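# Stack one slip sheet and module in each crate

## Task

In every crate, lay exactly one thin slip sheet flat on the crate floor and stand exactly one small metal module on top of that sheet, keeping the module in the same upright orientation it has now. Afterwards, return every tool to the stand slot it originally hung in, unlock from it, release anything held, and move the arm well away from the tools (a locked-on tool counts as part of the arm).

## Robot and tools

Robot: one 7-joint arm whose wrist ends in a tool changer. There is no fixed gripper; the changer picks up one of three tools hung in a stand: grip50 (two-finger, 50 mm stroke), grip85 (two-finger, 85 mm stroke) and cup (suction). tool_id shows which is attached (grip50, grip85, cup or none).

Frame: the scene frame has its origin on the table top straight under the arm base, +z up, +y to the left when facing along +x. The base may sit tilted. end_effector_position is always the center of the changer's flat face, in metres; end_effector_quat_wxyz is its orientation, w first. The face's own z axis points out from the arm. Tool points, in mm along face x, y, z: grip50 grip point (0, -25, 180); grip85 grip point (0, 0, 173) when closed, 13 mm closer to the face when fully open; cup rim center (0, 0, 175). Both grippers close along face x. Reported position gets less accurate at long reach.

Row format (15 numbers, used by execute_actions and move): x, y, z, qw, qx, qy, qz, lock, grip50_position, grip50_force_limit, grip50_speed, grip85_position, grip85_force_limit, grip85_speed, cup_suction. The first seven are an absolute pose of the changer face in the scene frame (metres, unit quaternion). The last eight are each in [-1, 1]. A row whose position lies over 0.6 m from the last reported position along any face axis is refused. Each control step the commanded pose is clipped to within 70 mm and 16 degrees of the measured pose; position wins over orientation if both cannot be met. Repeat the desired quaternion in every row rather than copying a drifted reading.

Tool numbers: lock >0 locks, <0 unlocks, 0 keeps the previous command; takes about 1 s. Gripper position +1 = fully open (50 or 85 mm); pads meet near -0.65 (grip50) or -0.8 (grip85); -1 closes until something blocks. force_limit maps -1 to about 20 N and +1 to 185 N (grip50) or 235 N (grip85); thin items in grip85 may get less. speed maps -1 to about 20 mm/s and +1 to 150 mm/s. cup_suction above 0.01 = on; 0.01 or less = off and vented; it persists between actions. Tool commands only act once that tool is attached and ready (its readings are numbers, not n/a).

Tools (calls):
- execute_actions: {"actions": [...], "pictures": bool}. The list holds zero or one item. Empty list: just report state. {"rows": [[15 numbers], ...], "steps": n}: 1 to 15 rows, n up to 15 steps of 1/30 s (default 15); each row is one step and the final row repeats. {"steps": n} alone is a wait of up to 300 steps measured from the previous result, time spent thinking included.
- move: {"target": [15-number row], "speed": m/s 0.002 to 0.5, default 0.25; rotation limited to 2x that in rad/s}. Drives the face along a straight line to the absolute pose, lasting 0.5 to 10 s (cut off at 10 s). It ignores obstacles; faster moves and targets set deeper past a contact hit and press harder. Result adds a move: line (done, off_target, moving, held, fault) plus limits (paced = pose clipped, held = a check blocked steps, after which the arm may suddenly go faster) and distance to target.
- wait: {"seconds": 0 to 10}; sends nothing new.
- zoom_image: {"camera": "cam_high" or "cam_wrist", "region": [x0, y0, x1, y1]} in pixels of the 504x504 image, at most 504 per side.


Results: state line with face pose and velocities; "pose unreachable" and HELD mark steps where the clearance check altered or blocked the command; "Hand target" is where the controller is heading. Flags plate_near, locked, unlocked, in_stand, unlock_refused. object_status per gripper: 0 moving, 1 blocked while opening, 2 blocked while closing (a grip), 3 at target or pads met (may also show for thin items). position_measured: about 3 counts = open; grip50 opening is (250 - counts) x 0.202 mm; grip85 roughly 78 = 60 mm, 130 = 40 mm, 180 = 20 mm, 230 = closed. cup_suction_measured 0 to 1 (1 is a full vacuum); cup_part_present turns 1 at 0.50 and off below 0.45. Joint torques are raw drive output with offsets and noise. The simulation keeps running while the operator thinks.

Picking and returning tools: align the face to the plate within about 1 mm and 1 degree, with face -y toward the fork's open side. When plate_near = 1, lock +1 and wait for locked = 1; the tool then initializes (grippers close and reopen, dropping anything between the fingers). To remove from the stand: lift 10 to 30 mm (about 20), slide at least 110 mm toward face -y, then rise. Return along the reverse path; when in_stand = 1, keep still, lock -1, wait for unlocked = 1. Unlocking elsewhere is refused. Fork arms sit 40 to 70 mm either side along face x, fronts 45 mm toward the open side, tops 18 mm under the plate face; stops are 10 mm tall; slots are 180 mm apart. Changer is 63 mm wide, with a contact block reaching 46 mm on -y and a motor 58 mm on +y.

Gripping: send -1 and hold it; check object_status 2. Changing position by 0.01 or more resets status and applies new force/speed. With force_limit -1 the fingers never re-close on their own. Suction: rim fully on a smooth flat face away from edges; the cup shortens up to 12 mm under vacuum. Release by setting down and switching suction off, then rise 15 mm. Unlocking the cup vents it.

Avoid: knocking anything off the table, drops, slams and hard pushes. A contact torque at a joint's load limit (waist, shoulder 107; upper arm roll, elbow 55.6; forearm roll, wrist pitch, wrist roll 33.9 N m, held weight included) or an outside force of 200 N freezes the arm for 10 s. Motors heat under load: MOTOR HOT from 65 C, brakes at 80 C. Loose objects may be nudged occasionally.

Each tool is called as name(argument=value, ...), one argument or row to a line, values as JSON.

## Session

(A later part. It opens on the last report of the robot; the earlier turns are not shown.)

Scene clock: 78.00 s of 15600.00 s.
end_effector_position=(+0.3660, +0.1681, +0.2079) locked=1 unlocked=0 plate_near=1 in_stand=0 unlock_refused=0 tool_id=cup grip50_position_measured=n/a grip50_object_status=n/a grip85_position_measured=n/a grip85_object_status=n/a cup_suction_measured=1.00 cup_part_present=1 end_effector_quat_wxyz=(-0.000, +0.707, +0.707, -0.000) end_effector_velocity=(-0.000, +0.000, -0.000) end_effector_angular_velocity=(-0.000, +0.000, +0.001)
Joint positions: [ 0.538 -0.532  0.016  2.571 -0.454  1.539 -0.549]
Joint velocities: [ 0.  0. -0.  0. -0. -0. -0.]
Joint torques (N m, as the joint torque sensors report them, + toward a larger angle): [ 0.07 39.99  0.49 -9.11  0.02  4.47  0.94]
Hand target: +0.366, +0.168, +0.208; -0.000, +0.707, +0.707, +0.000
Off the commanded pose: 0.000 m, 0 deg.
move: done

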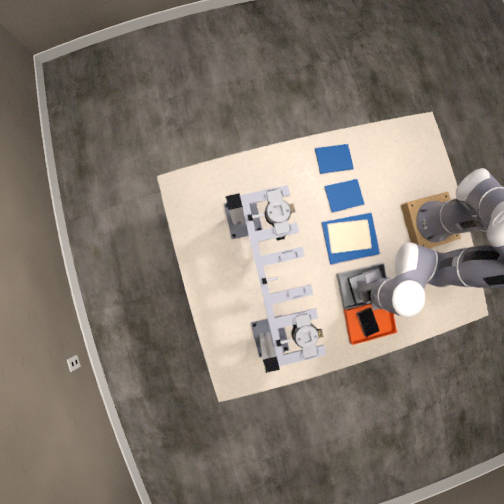

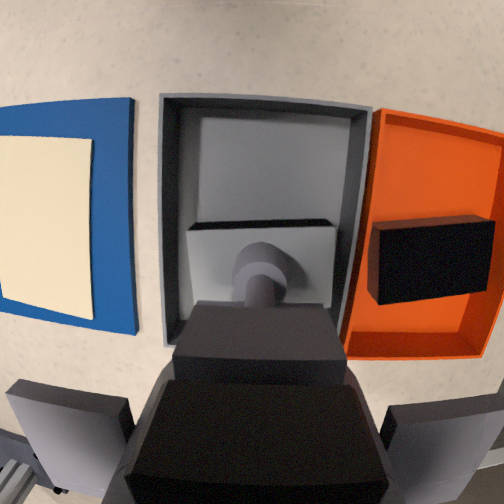

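move(
  target=[0.366,0.168,0.27,0,0.7071,0.7071,0,0,1,0,0,1,0,0,1],
  speed=0.05,
)

move(
  target=[0.495,0.168,0.27,0,0.7071,0.7071,0,0,1,0,0,1,0,0,1],
  speed=0.08,
)

move(
  target=[0.495,0.168,0.204,0,0.7071,0.7071,0,0,1,0,0,1,0,0,1],
  speed=0.04,
)

Scene clock: 84.87 s of 15600.00 s.
end_effector_position=(+0.3658, +0.1677, +0.2702) locked=1 unlocked=0 plate_near=1 in_stand=0 unlock_refused=0 tool_id=cup grip50_position_measured=n/a grip50_object_status=n/a grip85_position_measured=n/a grip85_object_status=n/a cup_suction_measured=1.00 cup_part_present=1 end_effector_quat_wxyz=(+0.000, +0.707, +0.707, -0.000) end_effector_velocity=(-0.000, -0.000, -0.000) end_effector_angular_velocity=(-0.001, +0.001, +0.000)
Joint positions: [ 0.363 -0.332  0.254  2.536 -0.318  1.283 -0.644]
Joint velocities: [ 0.    -0.001  0.    -0.    -0.    -0.     0.   ]
Joint torques (N m, as the joint torque sensors report them, + toward a larger angle): [ -1.81  35.46   3.82 -16.94  -1.58   4.18  -0.35]
Hand target: +0.366, +0.168, +0.270; +0.000, +0.707, +0.707, -0.000
Off the commanded pose: 0.000 m, 0 deg.
move: done

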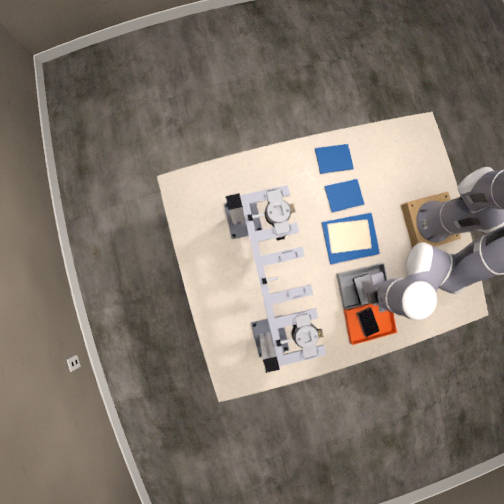

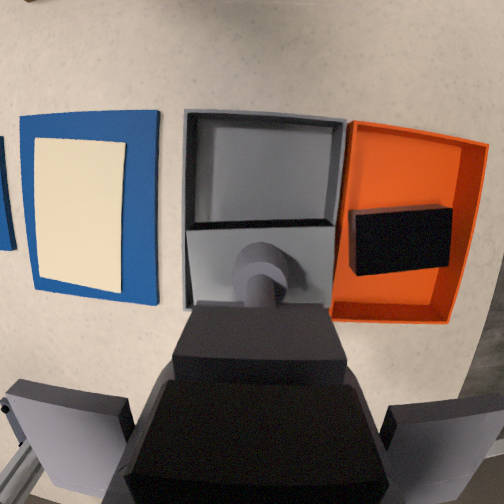

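Scene clock: 86.77 s of 15600.00 s.
end_effector_position=(+0.4951, +0.1680, +0.2704) locked=1 unlocked=0 plate_near=1 in_stand=0 unlock_refused=0 tool_id=cup grip50_position_measured=n/a grip50_object_status=n/a grip85_position_measured=n/a grip85_object_status=n/a cup_suction_measured=1.00 cup_part_present=1 end_effector_quat_wxyz=(+0.000, +0.707, +0.707, -0.000) end_effector_velocity=(-0.000, -0.000, -0.000) end_effector_angular_velocity=(-0.000, +0.001, -0.000)
Joint positions: [ 0.252 -0.503  0.249  2.186 -0.278  1.1   -0.834]
Joint velocities: [ 0. -0. -0.  0.  0. -0.  0.]
Joint torques (N m, as the joint torque sensors report them, + toward a larger angle): [ -0.99  49.83   5.61 -20.58  -2.12   4.39   0.22]
Hand target: +0.495, +0.168, +0.271; +0.000, +0.707, +0.707, -0.000
Off the commanded pose: 0.000 m, 0 deg.
move: done

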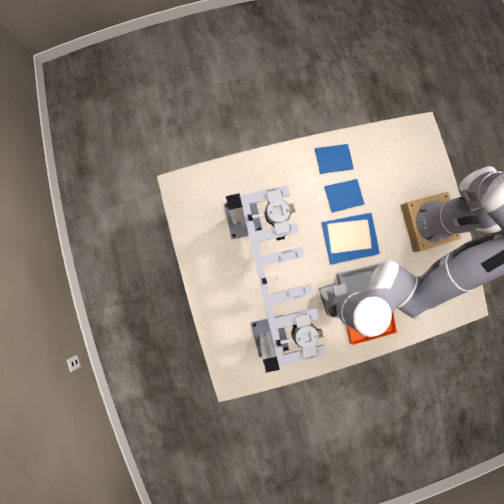

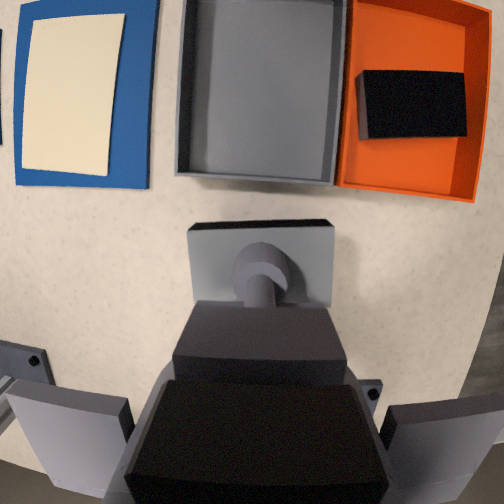

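Scene clock: 88.67 s of 15600.00 s.
end_effector_position=(+0.4950, +0.1680, +0.2037) locked=1 unlocked=0 plate_near=1 in_stand=0 unlock_refused=0 tool_id=cup grip50_position_measured=n/a grip50_object_status=n/a grip85_position_measured=n/a grip85_object_status=n/a cup_suction_measured=1.00 cup_part_present=1 end_effector_quat_wxyz=(-0.000, +0.707, +0.707, -0.000) end_effector_velocity=(+0.000, +0.000, +0.000) end_effector_angular_velocity=(+0.001, -0.001, +0.000)
Joint positions: [ 0.315 -0.659  0.156  2.197 -0.345  1.273 -0.785]
Joint velocities: [ 0.     0.001 -0.    -0.     0.     0.001 -0.   ]
Joint torques (N m, as the joint torque sensors report them, + toward a larger angle): [  0.26  52.12   3.39 -17.65  -1.61   4.44   0.9 ]
Hand target: +0.495, +0.168, +0.204; -0.000, +0.707, +0.707, +0.000
Off the commanded pose: 0.000 m, 0 deg.
move: done

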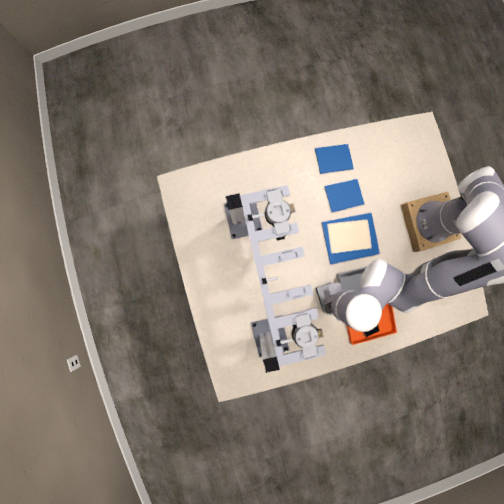

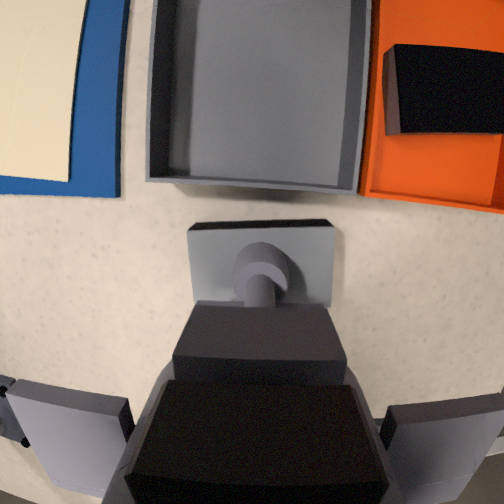

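Feel for the table.

move(
  target=[0.495,0.168,0.198,0,0.7071,0.7071,0,0,1,0,0,1,0,0,1],
  speed=0.01,
)

move(
  target=[0.495,0.168,0.194,0,0.7071,0.7071,0,0,1,0,0,1,0,0,1],
  speed=0.01,
)

Scene clock: 92.50 s of 15600.00 s.
end_effector_position=(+0.4948, +0.1679, +0.1978) locked=1 unlocked=0 plate_near=1 in_stand=0 unlock_refused=0 tool_id=cup grip50_position_measured=n/a grip50_object_status=n/a grip85_position_measured=n/a grip85_object_status=n/a cup_suction_measured=1.00 cup_part_present=1 end_effector_quat_wxyz=(-0.000, +0.707, +0.707, -0.000) end_effector_velocity=(+0.000, +0.000, +0.000) end_effector_angular_velocity=(-0.000, -0.000, +0.001)
Joint positions: [ 0.322 -0.673  0.146  2.197 -0.348  1.288 -0.783]
Joint velocities: [ 0.     0.    -0.    -0.    -0.    -0.    -0.001]
Joint torques (N m, as the joint torque sensors report them, + toward a larger angle): [  0.73  51.96   3.89 -17.45  -1.32   4.56   0.92]
Hand target: +0.495, +0.168, +0.198; -0.000, +0.707, +0.707, +0.000
Off the commanded pose: 0.000 m, 0 deg.
move: done

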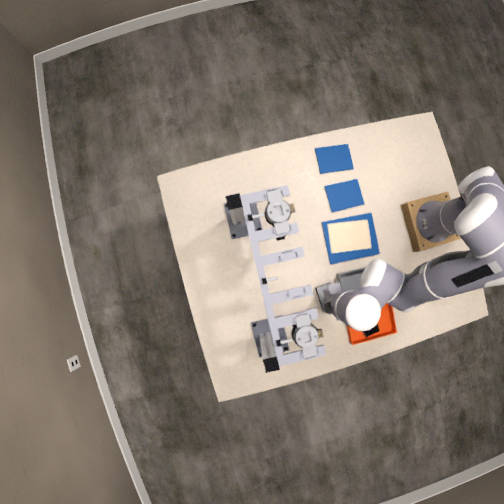

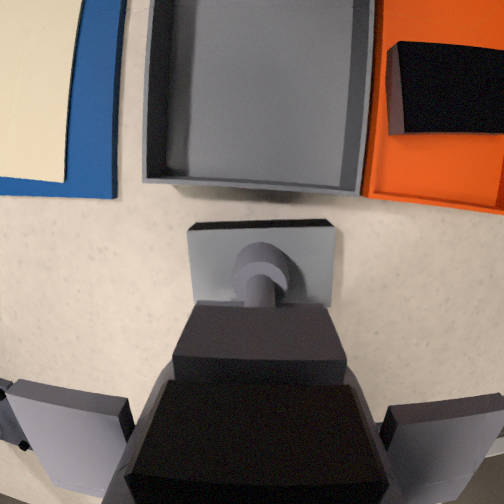

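Scene clock: 93.20 s of 15600.00 s.
end_effector_position=(+0.4959, +0.1685, +0.1953) locked=1 unlocked=0 plate_near=1 in_stand=0 unlock_refused=0 tool_id=cup grip50_position_measured=n/a grip50_object_status=n/a grip85_position_measured=n/a grip85_object_status=n/a cup_suction_measured=1.00 cup_part_present=1 end_effector_quat_wxyz=(+0.000, +0.707, +0.707, +0.002) end_effector_velocity=(+0.000, +0.000, +0.000) end_effector_angular_velocity=(+0.000, -0.000, +0.002)
Joint positions: [ 0.327 -0.68   0.14   2.195 -0.35   1.299 -0.781]
Joint velocities: [-0.    -0.    -0.    -0.    -0.     0.    -0.001]
Joint torques (N m, as the joint torque sensors report them, + toward a larger angle): [  0.18  38.53   3.19 -12.69  -1.2    3.1    1.14]
Hand target: +0.495, +0.168, +0.194; -0.000, +0.707, +0.707, +0.000
Off the commanded pose: 0.002 m, 0 deg.
move: done

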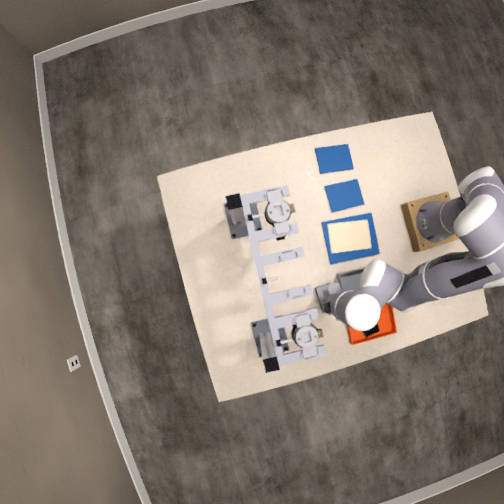

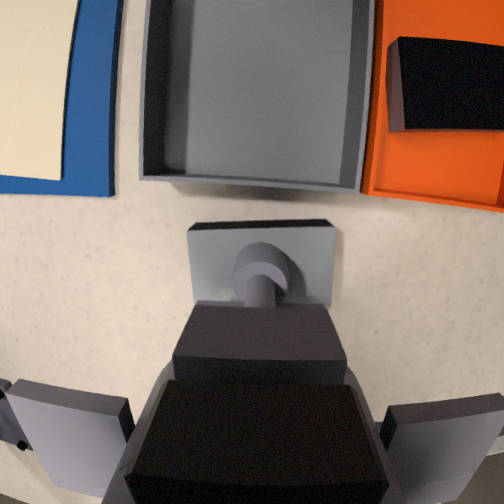

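move(
  target=[0.495,0.168,0.1965,0,0.7071,0.7071,0,0,1,0,0,1,0,0,0],
  speed=0.004,
)

move(
  target=[0.495,0.168,0.25,0,0.7071,0.7071,0,0,1,0,0,1,0,0,0],
  speed=0.05,
)

move(
  target=[0.41,-0.036,0.27,0,0.7071,0.7071,0,0,1,0,0,1,0,0,0],
)

Scene clock: 98.33 s of 15600.00 s.
end_effector_position=(+0.4960, +0.1685, +0.1976) locked=1 unlocked=0 plate_near=1 in_stand=0 unlock_refused=0 tool_id=cup grip50_position_measured=n/a grip50_object_status=n/a grip85_position_measured=n/a grip85_object_status=n/a cup_suction_measured=0.01 cup_part_present=0 end_effector_quat_wxyz=(+0.001, +0.707, +0.707, +0.002) end_effector_velocity=(+0.000, +0.000, +0.000) end_effector_angular_velocity=(+0.000, -0.000, -0.000)
Joint positions: [ 0.324 -0.675  0.143  2.195 -0.349  1.293 -0.781]
Joint velocities: [-0.  0.  0. -0.  0. -0. -0.]
Joint torques (N m, as the joint torque sensors report them, + toward a larger angle): [ -1.62  43.88   4.98 -11.36  -1.2    2.43  -0.22]
Hand target: +0.495, +0.168, +0.197; +0.000, +0.707, +0.707, -0.000
Off the commanded pose: 0.002 m, 0 deg.
move: done

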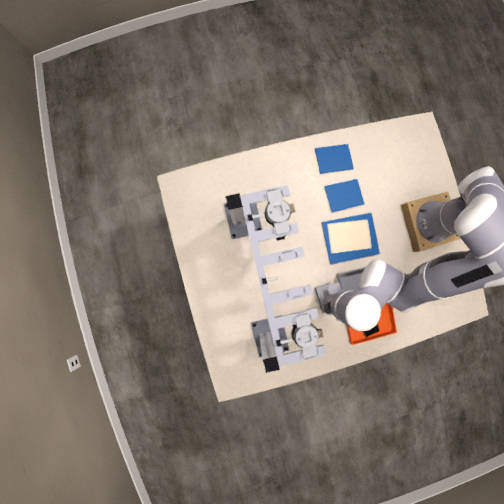

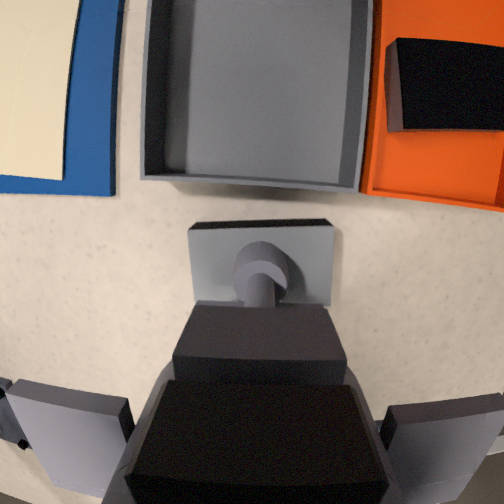

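Scene clock: 99.67 s of 15600.00 s.
end_effector_position=(+0.4949, +0.1679, +0.2502) locked=1 unlocked=0 plate_near=1 in_stand=0 unlock_refused=0 tool_id=cup grip50_position_measured=n/a grip50_object_status=n/a grip85_position_measured=n/a grip85_object_status=n/a cup_suction_measured=0.01 cup_part_present=0 end_effector_quat_wxyz=(+0.000, +0.707, +0.707, +0.000) end_effector_velocity=(-0.000, -0.000, -0.000) end_effector_angular_velocity=(+0.000, +0.001, -0.001)
Joint positions: [ 0.271 -0.548  0.221  2.194 -0.3    1.155 -0.818]
Joint velocities: [-0.    -0.001  0.     0.     0.001  0.    -0.   ]
Joint torques (N m, as the joint torque sensors report them, + toward a larger angle): [ -1.37  48.82   5.69 -19.23  -1.99   4.05  -0.36]
Hand target: +0.495, +0.168, +0.250; +0.000, +0.707, +0.707, -0.000
Off the commanded pose: 0.000 m, 0 deg.
move: done

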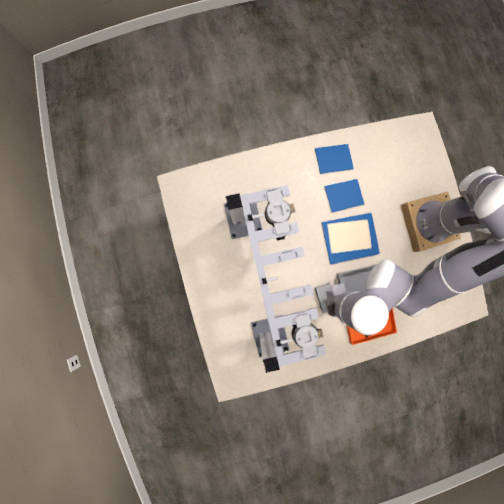

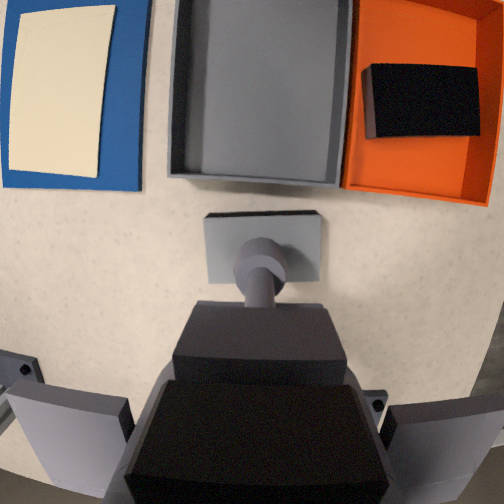

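Scene clock: 100.93 s of 15600.00 s.
end_effector_position=(+0.4104, -0.0368, +0.2696) locked=1 unlocked=0 plate_near=1 in_stand=0 unlock_refused=0 tool_id=cup grip50_position_measured=n/a grip50_object_status=n/a grip85_position_measured=n/a grip85_object_status=n/a cup_suction_measured=0.01 cup_part_present=0 end_effector_quat_wxyz=(+0.000, +0.707, +0.707, -0.001) end_effector_velocity=(-0.000, +0.000, -0.000) end_effector_angular_velocity=(+0.000, +0.000, +0.000)
Joint positions: [-0.082 -0.337  0.197  2.509 -0.23   1.274 -1.229]
Joint velocities: [ 0.001 -0.    -0.     0.     0.001 -0.     0.   ]
Joint torques (N m, as the joint torque sensors report them, + toward a larger angle): [  1.03  35.27   2.74 -16.97  -1.67   4.03   0.59]
Hand target: +0.410, -0.037, +0.270; +0.000, +0.707, +0.707, -0.001
Off the commanded pose: 0.001 m, 0 deg.
move: done

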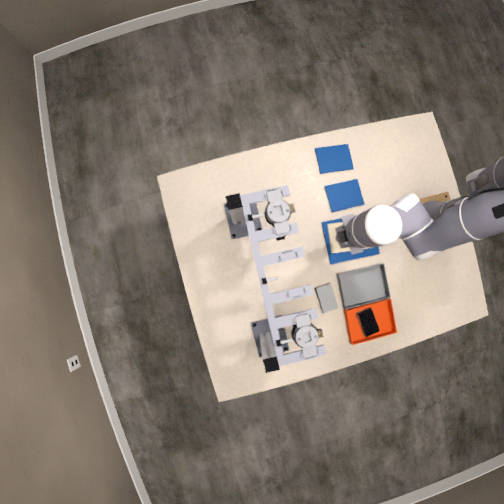

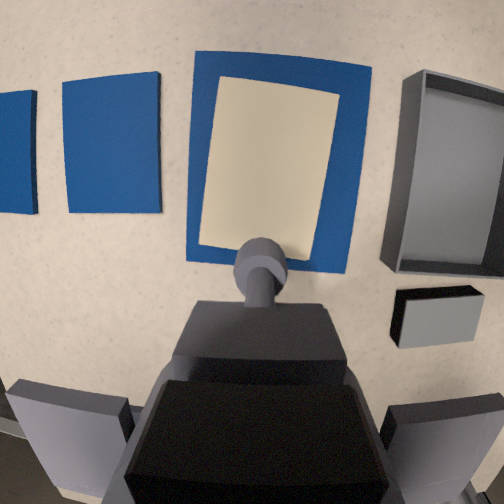

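move(
  target=[0.352,-0.033,0.20,0,0.7402,0.6724,0,0,1,0,0,1,0,0,0],
  speed=0.1,
)

Scene clock: 108.17 s of 15600.00 s.
end_effector_position=(+0.3523, -0.0327, +0.1994) locked=1 unlocked=0 plate_near=1 in_stand=0 unlock_refused=0 tool_id=cup grip50_position_measured=n/a grip50_object_status=n/a grip85_position_measured=n/a grip85_object_status=n/a cup_suction_measured=0.01 cup_part_present=0 end_effector_quat_wxyz=(-0.001, +0.740, +0.672, +0.000) end_effector_velocity=(+0.000, +0.000, +0.000) end_effector_angular_velocity=(+0.000, -0.001, -0.000)
Joint positions: [ 0.183 -0.558 -0.047  2.686 -0.217  1.687 -1.098]
Joint velocities: [-0.     0.001 -0.    -0.    -0.     0.     0.   ]
Joint torques (N m, as the joint torque sensors report them, + toward a larger angle): [-0.49 36.44 -0.55 -3.71  0.85  4.41 -0.5 ]
Hand target: +0.352, -0.033, +0.199; -0.000, +0.740, +0.672, +0.000
Off the commanded pose: 0.001 m, 0 deg.
joint sent to its limit — the command would take joint 4 (elbow) past its upper limit, so that joint was sent only as far as its limit.
move: done

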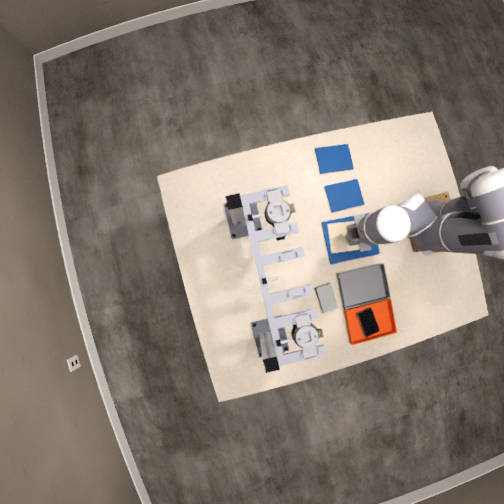

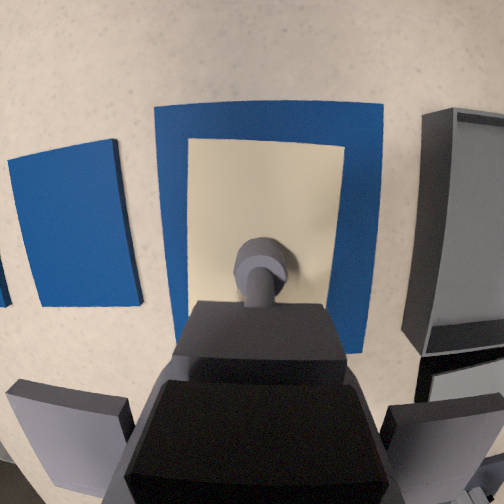

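move(
  target=[0.37,-0.035,0.19,0,0.7402,0.6724,0,0,1,0,0,1,0,0,0],
  speed=0.04,
)

move(
  target=[0.37,-0.035,0.18,0,0.7402,0.6724,0,0,1,0,0,1,0,0,1],
  speed=0.01,
)

Scene clock: 111.33 s of 15600.00 s.
end_effector_position=(+0.3702, -0.0350, +0.1901) locked=1 unlocked=0 plate_near=1 in_stand=0 unlock_refused=0 tool_id=cup grip50_position_measured=n/a grip50_object_status=n/a grip85_position_measured=n/a grip85_object_status=n/a cup_suction_measured=0.01 cup_part_present=0 end_effector_quat_wxyz=(+0.000, +0.740, +0.672, +0.000) end_effector_velocity=(-0.000, -0.000, -0.000) end_effector_angular_velocity=(-0.000, +0.000, -0.000)
Joint positions: [ 0.161 -0.597 -0.044  2.632 -0.231  1.673 -1.101]
Joint velocities: [ 0. -0. -0.  0.  0. -0. -0.]
Joint torques (N m, as the joint torque sensors report them, + toward a larger angle): [-1.47 37.62  1.29 -3.72  0.15  4.03 -0.26]
Hand target: +0.370, -0.035, +0.190; +0.000, +0.740, +0.672, -0.000
Off the commanded pose: 0.000 m, 0 deg.
move: done

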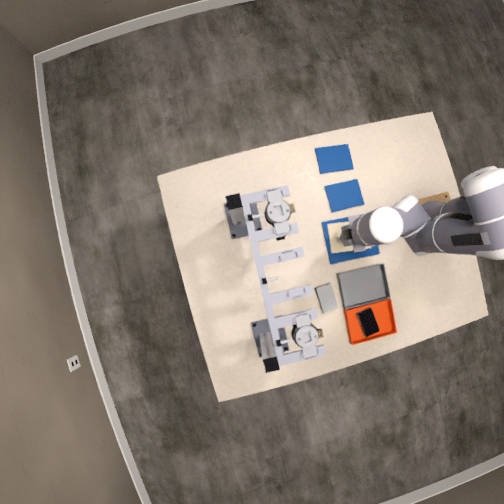

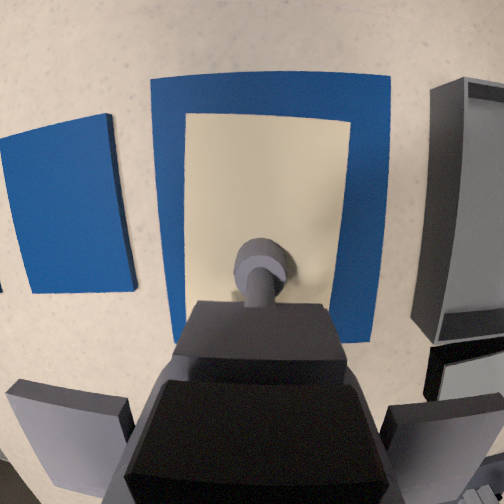

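Scene clock: 112.57 s of 15600.00 s.
end_effector_position=(+0.3699, -0.0350, +0.1799) locked=1 unlocked=0 plate_near=1 in_stand=0 unlock_refused=0 tool_id=cup grip50_position_measured=n/a grip50_object_status=n/a grip85_position_measured=n/a grip85_object_status=n/a cup_suction_measured=1.00 cup_part_present=1 end_effector_quat_wxyz=(-0.000, +0.740, +0.672, -0.000) end_effector_velocity=(-0.000, -0.000, +0.000) end_effector_angular_velocity=(-0.000, -0.000, -0.001)
Joint positions: [ 0.171 -0.64  -0.054  2.625 -0.229  1.709 -1.101]
Joint velocities: [-0.     0.     0.    -0.     0.001 -0.     0.   ]
Joint torques (N m, as the joint torque sensors report them, + toward a larger angle): [-0.17 37.79 -0.66 -4.42  0.83  4.39  0.07]
Hand target: +0.370, -0.035, +0.180; -0.000, +0.740, +0.672, +0.000
Off the commanded pose: 0.000 m, 0 deg.
move: done

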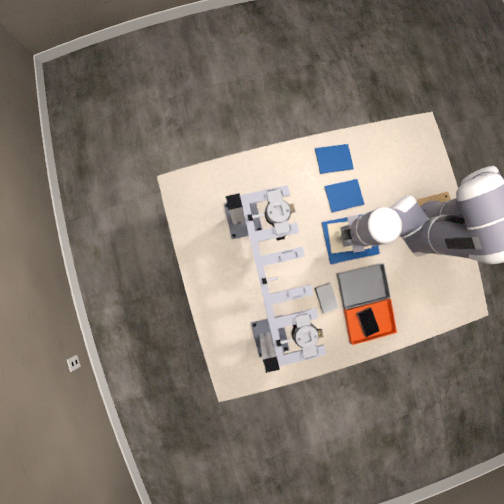

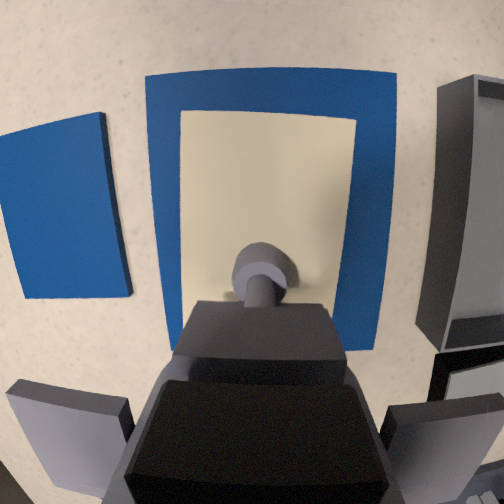

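move(
  target=[0.37,-0.035,0.24,0,0.7402,0.6724,0,0,1,0,0,1,0,0,1],
  speed=0.06,
)

move(
  target=[0.366,0.167,0.24,0,0.7071,0.7071,0,0,1,0,0,1,0,0,1],
  speed=0.12,
)

move(
  target=[0.366,0.167,0.208,0,0.7071,0.7071,0,0,1,0,0,1,0,0,1],
  speed=0.04,
)

Scene clock: 117.77 s of 15600.00 s.
end_effector_position=(+0.3698, -0.0352, +0.2402) locked=1 unlocked=0 plate_near=1 in_stand=0 unlock_refused=0 tool_id=cup grip50_position_measured=n/a grip50_object_status=n/a grip85_position_measured=n/a grip85_object_status=n/a cup_suction_measured=1.00 cup_part_present=1 end_effector_quat_wxyz=(+0.000, +0.740, +0.672, -0.000) end_effector_velocity=(-0.000, -0.000, -0.000) end_effector_angular_velocity=(+0.000, +0.001, +0.001)
Joint positions: [ 0.066 -0.388  0.057  2.643 -0.229  1.468 -1.11 ]
Joint velocities: [ 0.    -0.001  0.     0.     0.     0.    -0.001]
Joint torques (N m, as the joint torque sensors report them, + toward a larger angle): [ -1.65  33.56   1.82 -11.29  -0.7    4.45  -0.18]
Hand target: +0.370, -0.035, +0.240; +0.000, +0.740, +0.672, -0.000
Off the commanded pose: 0.000 m, 0 deg.
move: done

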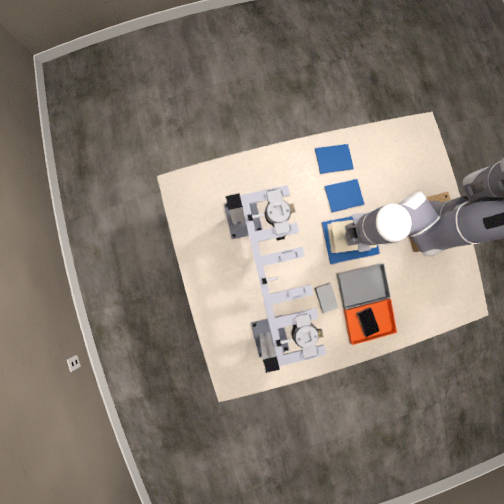

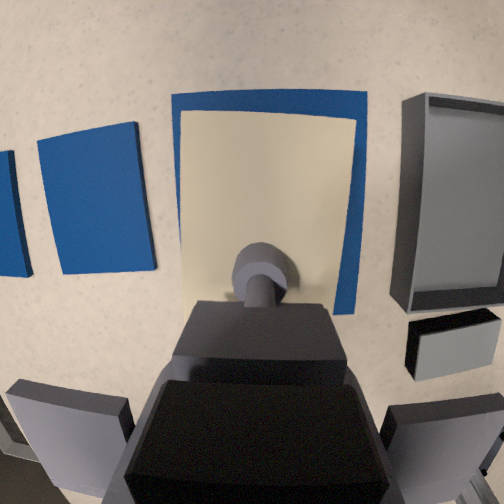

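Scene clock: 119.73 s of 15600.00 s.
end_effector_position=(+0.3653, +0.1679, +0.2402) locked=1 unlocked=0 plate_near=1 in_stand=0 unlock_refused=0 tool_id=cup grip50_position_measured=n/a grip50_object_status=n/a grip85_position_measured=n/a grip85_object_status=n/a cup_suction_measured=1.00 cup_part_present=1 end_effector_quat_wxyz=(-0.001, +0.707, +0.707, +0.001) end_effector_velocity=(+0.000, -0.000, +0.000) end_effector_angular_velocity=(-0.000, -0.000, +0.001)
Joint positions: [ 0.544 -0.418  0.088  2.555 -0.25   1.407 -0.684]
Joint velocities: [-0.001  0.     0.     0.    -0.001  0.    -0.   ]
Joint torques (N m, as the joint torque sensors report them, + toward a larger angle): [ -0.84  37.72   1.15 -11.74  -0.66   4.09   0.21]
Hand target: +0.365, +0.168, +0.240; -0.001, +0.707, +0.707, +0.001
Off the commanded pose: 0.001 m, 0 deg.
move: done

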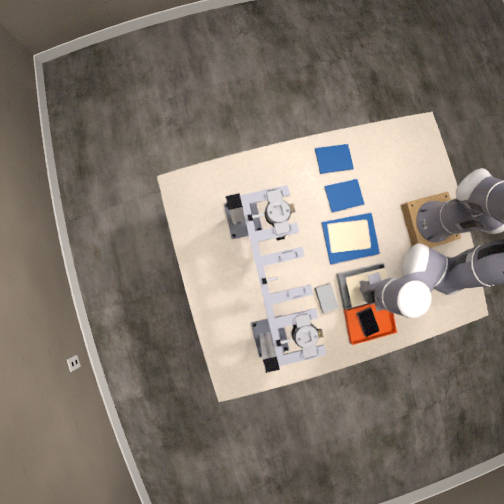

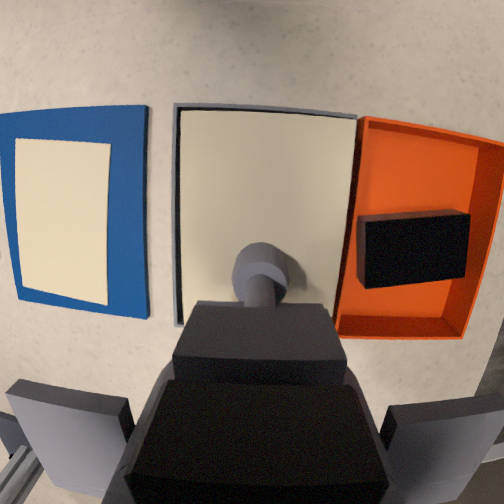

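Scene clock: 120.80 s of 15600.00 s.
end_effector_position=(+0.3659, +0.1671, +0.2078) locked=1 unlocked=0 plate_near=1 in_stand=0 unlock_refused=0 tool_id=cup grip50_position_measured=n/a grip50_object_status=n/a grip85_position_measured=n/a grip85_object_status=n/a cup_suction_measured=1.00 cup_part_present=1 end_effector_quat_wxyz=(-0.000, +0.707, +0.707, -0.000) end_effector_velocity=(+0.000, +0.000, +0.000) end_effector_angular_velocity=(+0.000, -0.000, +0.001)
Joint positions: [ 0.604 -0.534  0.011  2.557 -0.275  1.528 -0.666]
Joint velocities: [-0.     0.    -0.     0.    -0.    -0.    -0.001]
Joint torques (N m, as the joint torque sensors report them, + toward a larger angle): [ -0.08  40.5    0.42 -10.39  -0.01   4.49   0.95]
Hand target: +0.366, +0.167, +0.208; -0.000, +0.707, +0.707, +0.000
Off the commanded pose: 0.000 m, 0 deg.
move: done

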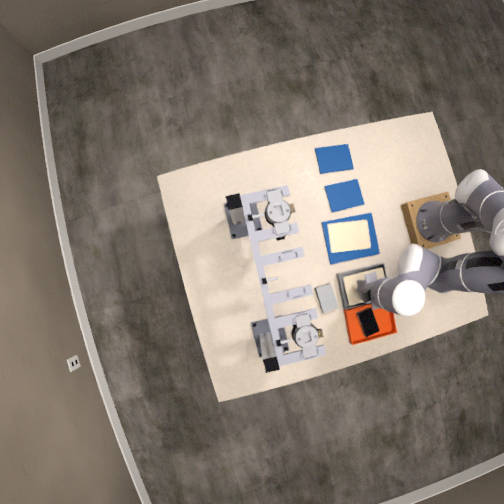

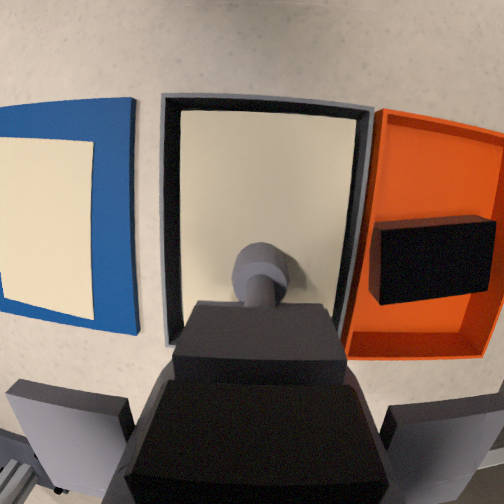

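Good.

move(
  target=[0.367,0.167,0.173,0,0.7071,0.7071,0,0,1,0,0,1,0,0,1],
  speed=0.03,
)

move(
  target=[0.367,0.167,0.169,0,0.7071,0.7071,0,0,1,0,0,1,0,0,1],
  speed=0.008,
)

Scene clock: 125.27 s of 15600.00 s.
end_effector_position=(+0.3669, +0.1671, +0.1728) locked=1 unlocked=0 plate_near=1 in_stand=0 unlock_refused=0 tool_id=cup grip50_position_measured=n/a grip50_object_status=n/a grip85_position_measured=n/a grip85_object_status=n/a cup_suction_measured=1.00 cup_part_present=1 end_effector_quat_wxyz=(-0.000, +0.707, +0.707, -0.000) end_effector_velocity=(+0.000, +0.000, +0.000) end_effector_angular_velocity=(+0.000, -0.000, +0.000)
Joint positions: [ 0.652 -0.665 -0.042  2.538 -0.271  1.644 -0.664]
Joint velocities: [-0.     0.001 -0.     0.     0.    -0.    -0.   ]
Joint torques (N m, as the joint torque sensors report them, + toward a larger angle): [ 0.24 41.92  0.05 -6.9   0.68  4.69  0.7 ]
Hand target: +0.367, +0.167, +0.173; -0.000, +0.707, +0.707, +0.000
Off the commanded pose: 0.000 m, 0 deg.
move: done

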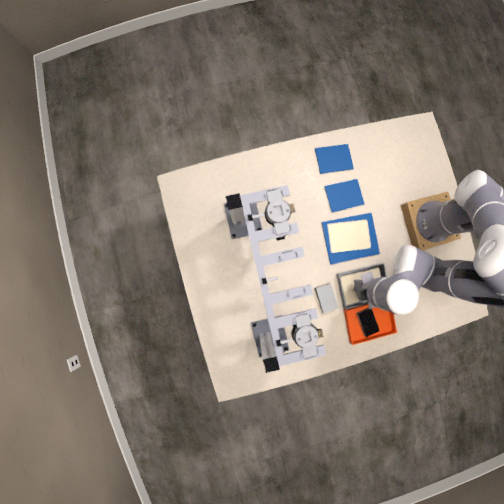

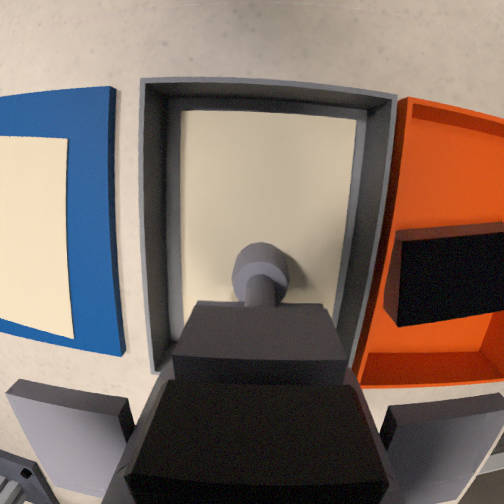

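Scene clock: 125.97 s of 15600.00 s.
end_effector_position=(+0.3670, +0.1670, +0.1691) locked=1 unlocked=0 plate_near=1 in_stand=0 unlock_refused=0 tool_id=cup grip50_position_measured=n/a grip50_object_status=n/a grip85_position_measured=n/a grip85_object_status=n/a cup_suction_measured=1.00 cup_part_present=1 end_effector_quat_wxyz=(-0.000, +0.707, +0.707, +0.000) end_effector_velocity=(-0.000, +0.000, +0.000) end_effector_angular_velocity=(+0.000, -0.000, +0.001)
Joint positions: [ 0.656 -0.679 -0.046  2.535 -0.27   1.656 -0.664]
Joint velocities: [ 0.  0. -0. -0. -0.  0. -0.]
Joint torques (N m, as the joint torque sensors report them, + toward a larger angle): [ 0.74 39.14  0.05 -6.49  0.64  3.51  0.6 ]
Hand target: +0.367, +0.167, +0.169; -0.000, +0.707, +0.707, +0.000
Off the commanded pose: 0.000 m, 0 deg.
move: done

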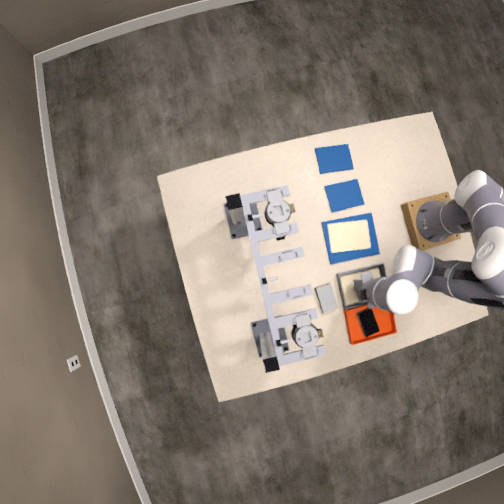

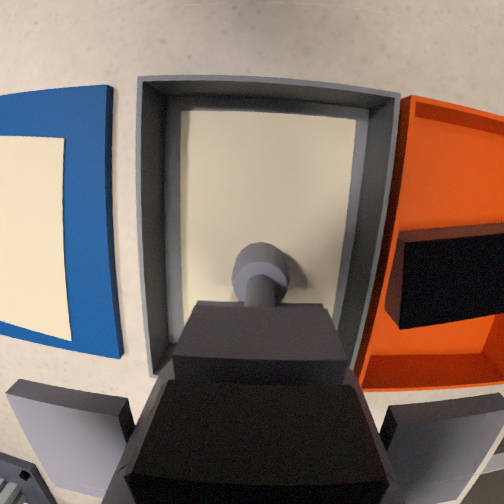

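Touching. Release.

move(
  target=[0.367,0.167,0.171,0,0.7071,0.7071,0,0,1,0,0,1,0,0,0],
  speed=0.004,
)

move(
  target=[0.367,0.167,0.25,0,0.7071,0.7071,0,0,1,0,0,1,0,0,0],
  speed=0.06,
)

move(
  target=[0.362,0.305,0.245,0,0.7071,0.7071,0,0,1,0,0,1,0,0,0],
  speed=0.15,
)

Scene clock: 130.57 s of 15600.00 s.
end_effector_position=(+0.3675, +0.1673, +0.1715) locked=1 unlocked=0 plate_near=1 in_stand=0 unlock_refused=0 tool_id=cup grip50_position_measured=n/a grip50_object_status=n/a grip85_position_measured=n/a grip85_object_status=n/a cup_suction_measured=0.01 cup_part_present=0 end_effector_quat_wxyz=(+0.000, +0.707, +0.707, +0.001) end_effector_velocity=(-0.000, +0.000, +0.000) end_effector_angular_velocity=(+0.000, -0.000, +0.001)
Joint positions: [ 0.655 -0.671 -0.045  2.536 -0.27   1.651 -0.664]
Joint velocities: [ 0.     0.    -0.     0.    -0.001  0.    -0.   ]
Joint torques (N m, as the joint torque sensors report them, + toward a larger angle): [-2.2  35.39  1.78 -4.09  0.25  2.84  0.31]
Hand target: +0.367, +0.167, +0.171; +0.000, +0.707, +0.707, +0.000
Off the commanded pose: 0.001 m, 0 deg.
move: done

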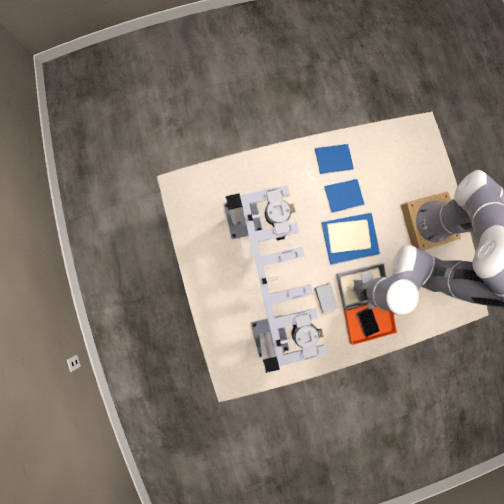

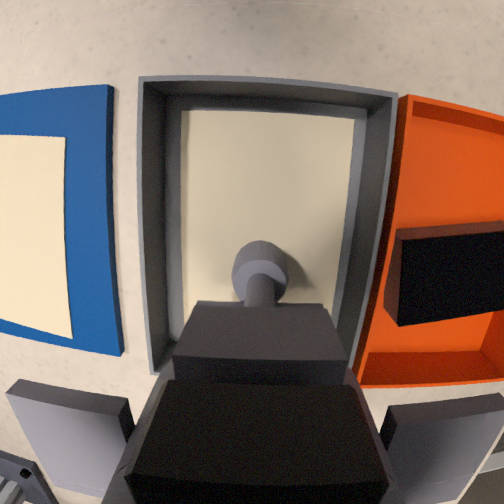

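Scene clock: 132.13 s of 15600.00 s.
end_effector_position=(+0.3669, +0.1667, +0.2503) locked=1 unlocked=0 plate_near=1 in_stand=0 unlock_refused=0 tool_id=cup grip50_position_measured=n/a grip50_object_status=n/a grip85_position_measured=n/a grip85_object_status=n/a cup_suction_measured=0.01 cup_part_present=0 end_effector_quat_wxyz=(+0.000, +0.707, +0.707, +0.000) end_effector_velocity=(-0.000, -0.000, -0.000) end_effector_angular_velocity=(-0.001, +0.001, -0.001)
Joint positions: [ 0.525 -0.384  0.109  2.549 -0.236  1.365 -0.696]
Joint velocities: [-0.    -0.001  0.    -0.     0.001 -0.     0.001]
Joint torques (N m, as the joint torque sensors report them, + toward a larger angle): [ -1.77  37.25   3.24 -14.34  -0.93   3.86  -0.77]
Hand target: +0.367, +0.167, +0.250; +0.000, +0.707, +0.707, -0.000
Off the commanded pose: 0.000 m, 0 deg.
move: done

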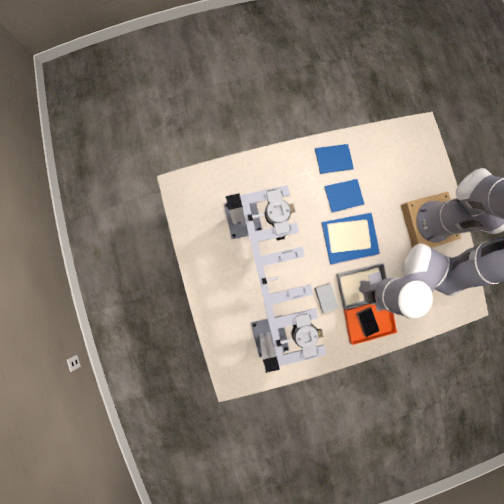

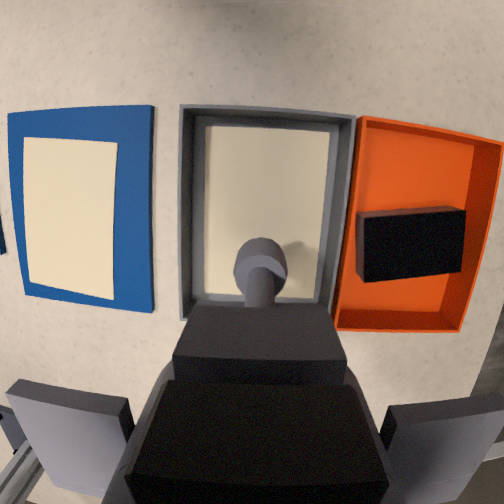

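Scene clock: 133.37 s of 15600.00 s.
end_effector_position=(+0.3614, +0.3055, +0.2453) locked=1 unlocked=0 plate_near=1 in_stand=0 unlock_refused=0 tool_id=cup grip50_position_measured=n/a grip50_object_status=n/a grip85_position_measured=n/a grip85_object_status=n/a cup_suction_measured=0.01 cup_part_present=0 end_effector_quat_wxyz=(-0.000, +0.707, +0.707, +0.000) end_effector_velocity=(+0.000, -0.000, +0.000) end_effector_angular_velocity=(+0.000, -0.000, -0.000)
Joint positions: [ 0.74  -0.488  0.144  2.342 -0.245  1.255 -0.454]
Joint velocities: [-0.001  0.     0.    -0.    -0.     0.    -0.   ]
Joint torques (N m, as the joint torque sensors report them, + toward a larger angle): [ -2.06  45.55   2.14 -16.59  -1.33   4.17   0.44]
Hand target: +0.362, +0.305, +0.245; -0.000, +0.707, +0.707, +0.000
Off the commanded pose: 0.001 m, 0 deg.
move: done

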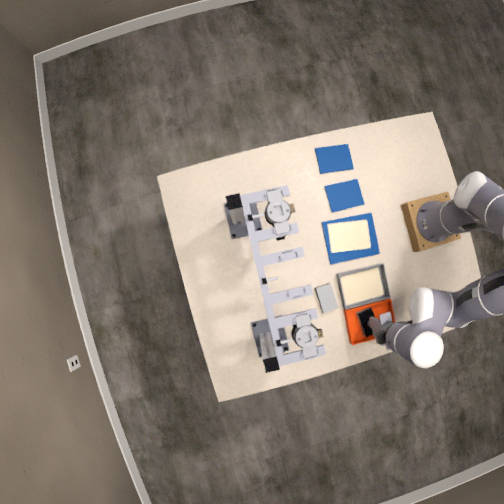

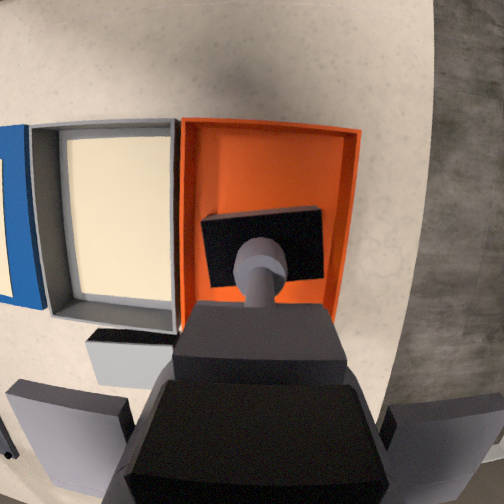

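move(
  target=[0.361,0.307,0.222,0,0.6561,0.7547,0,0,1,0,0,1,0,0,0],
  speed=0.06,
)

move(
  target=[0.361,0.307,0.208,0,0.6561,0.7547,0,0,1,0,0,1,0,0,1],
  speed=0.015,
)

Scene clock: 138.23 s of 15600.00 s.
end_effector_position=(+0.3611, +0.3071, +0.2219) locked=1 unlocked=0 plate_near=1 in_stand=0 unlock_refused=0 tool_id=cup grip50_position_measured=n/a grip50_object_status=n/a grip85_position_measured=n/a grip85_object_status=n/a cup_suction_measured=0.01 cup_part_present=0 end_effector_quat_wxyz=(-0.000, +0.656, +0.755, -0.000) end_effector_velocity=(+0.000, +0.000, +0.000) end_effector_angular_velocity=(-0.000, -0.000, -0.000)
Joint positions: [ 0.739 -0.556  0.126  2.345 -0.312  1.323 -0.544]
Joint velocities: [-0.     0.    -0.    -0.    -0.    -0.     0.001]
Joint torques (N m, as the joint torque sensors report them, + toward a larger angle): [ -0.05  46.26   2.97 -14.86  -1.57   4.2   -0.01]
Hand target: +0.361, +0.307, +0.222; +0.000, +0.656, +0.755, +0.000
Off the commanded pose: 0.000 m, 0 deg.
move: done

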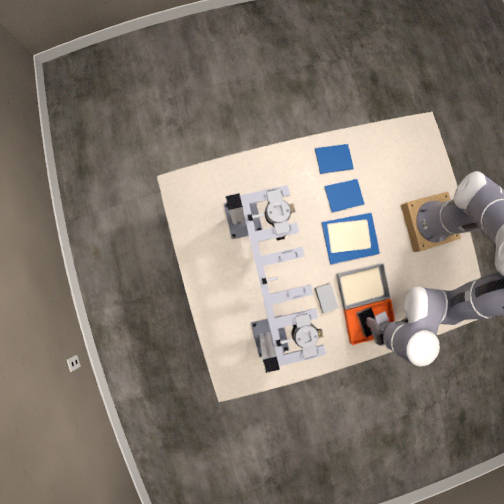

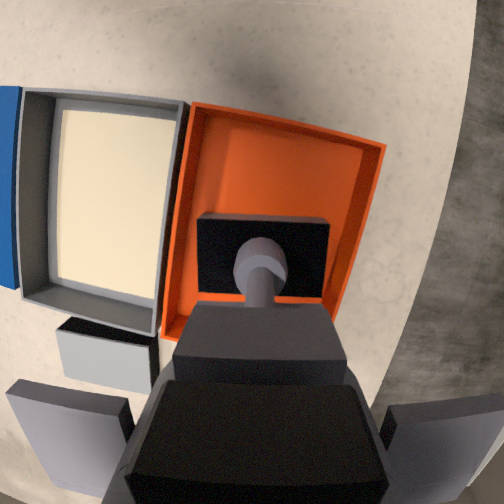

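Scene clock: 139.40 s of 15600.00 s.
end_effector_position=(+0.3609, +0.3070, +0.2078) locked=1 unlocked=0 plate_near=1 in_stand=0 unlock_refused=0 tool_id=cup grip50_position_measured=n/a grip50_object_status=n/a grip85_position_measured=n/a grip85_object_status=n/a cup_suction_measured=1.00 cup_part_present=1 end_effector_quat_wxyz=(-0.000, +0.656, +0.755, -0.000) end_effector_velocity=(+0.000, +0.000, +0.000) end_effector_angular_velocity=(-0.000, -0.000, -0.001)
Joint positions: [ 0.759 -0.594  0.101  2.346 -0.322  1.364 -0.536]
Joint velocities: [ 0.     0.    -0.    -0.     0.    -0.     0.001]
Joint torques (N m, as the joint torque sensors report them, + toward a larger angle): [  0.55  47.44   2.58 -14.06  -1.07   4.71   0.65]
Hand target: +0.361, +0.307, +0.208; -0.000, +0.656, +0.755, +0.000
Off the commanded pose: 0.000 m, 0 deg.
move: done

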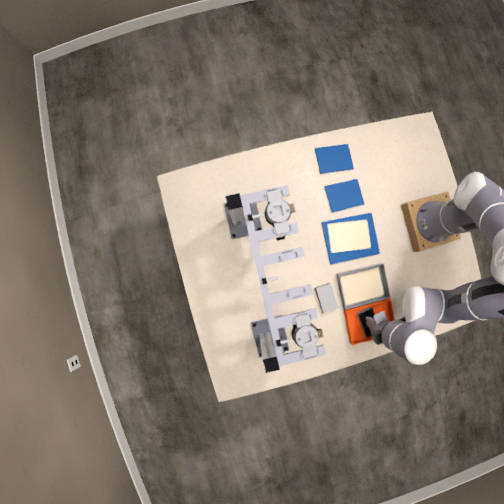

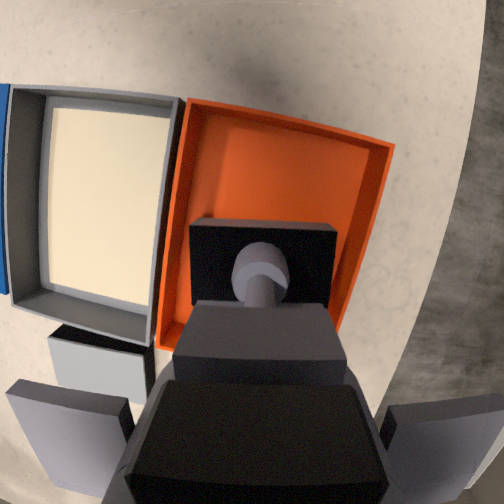

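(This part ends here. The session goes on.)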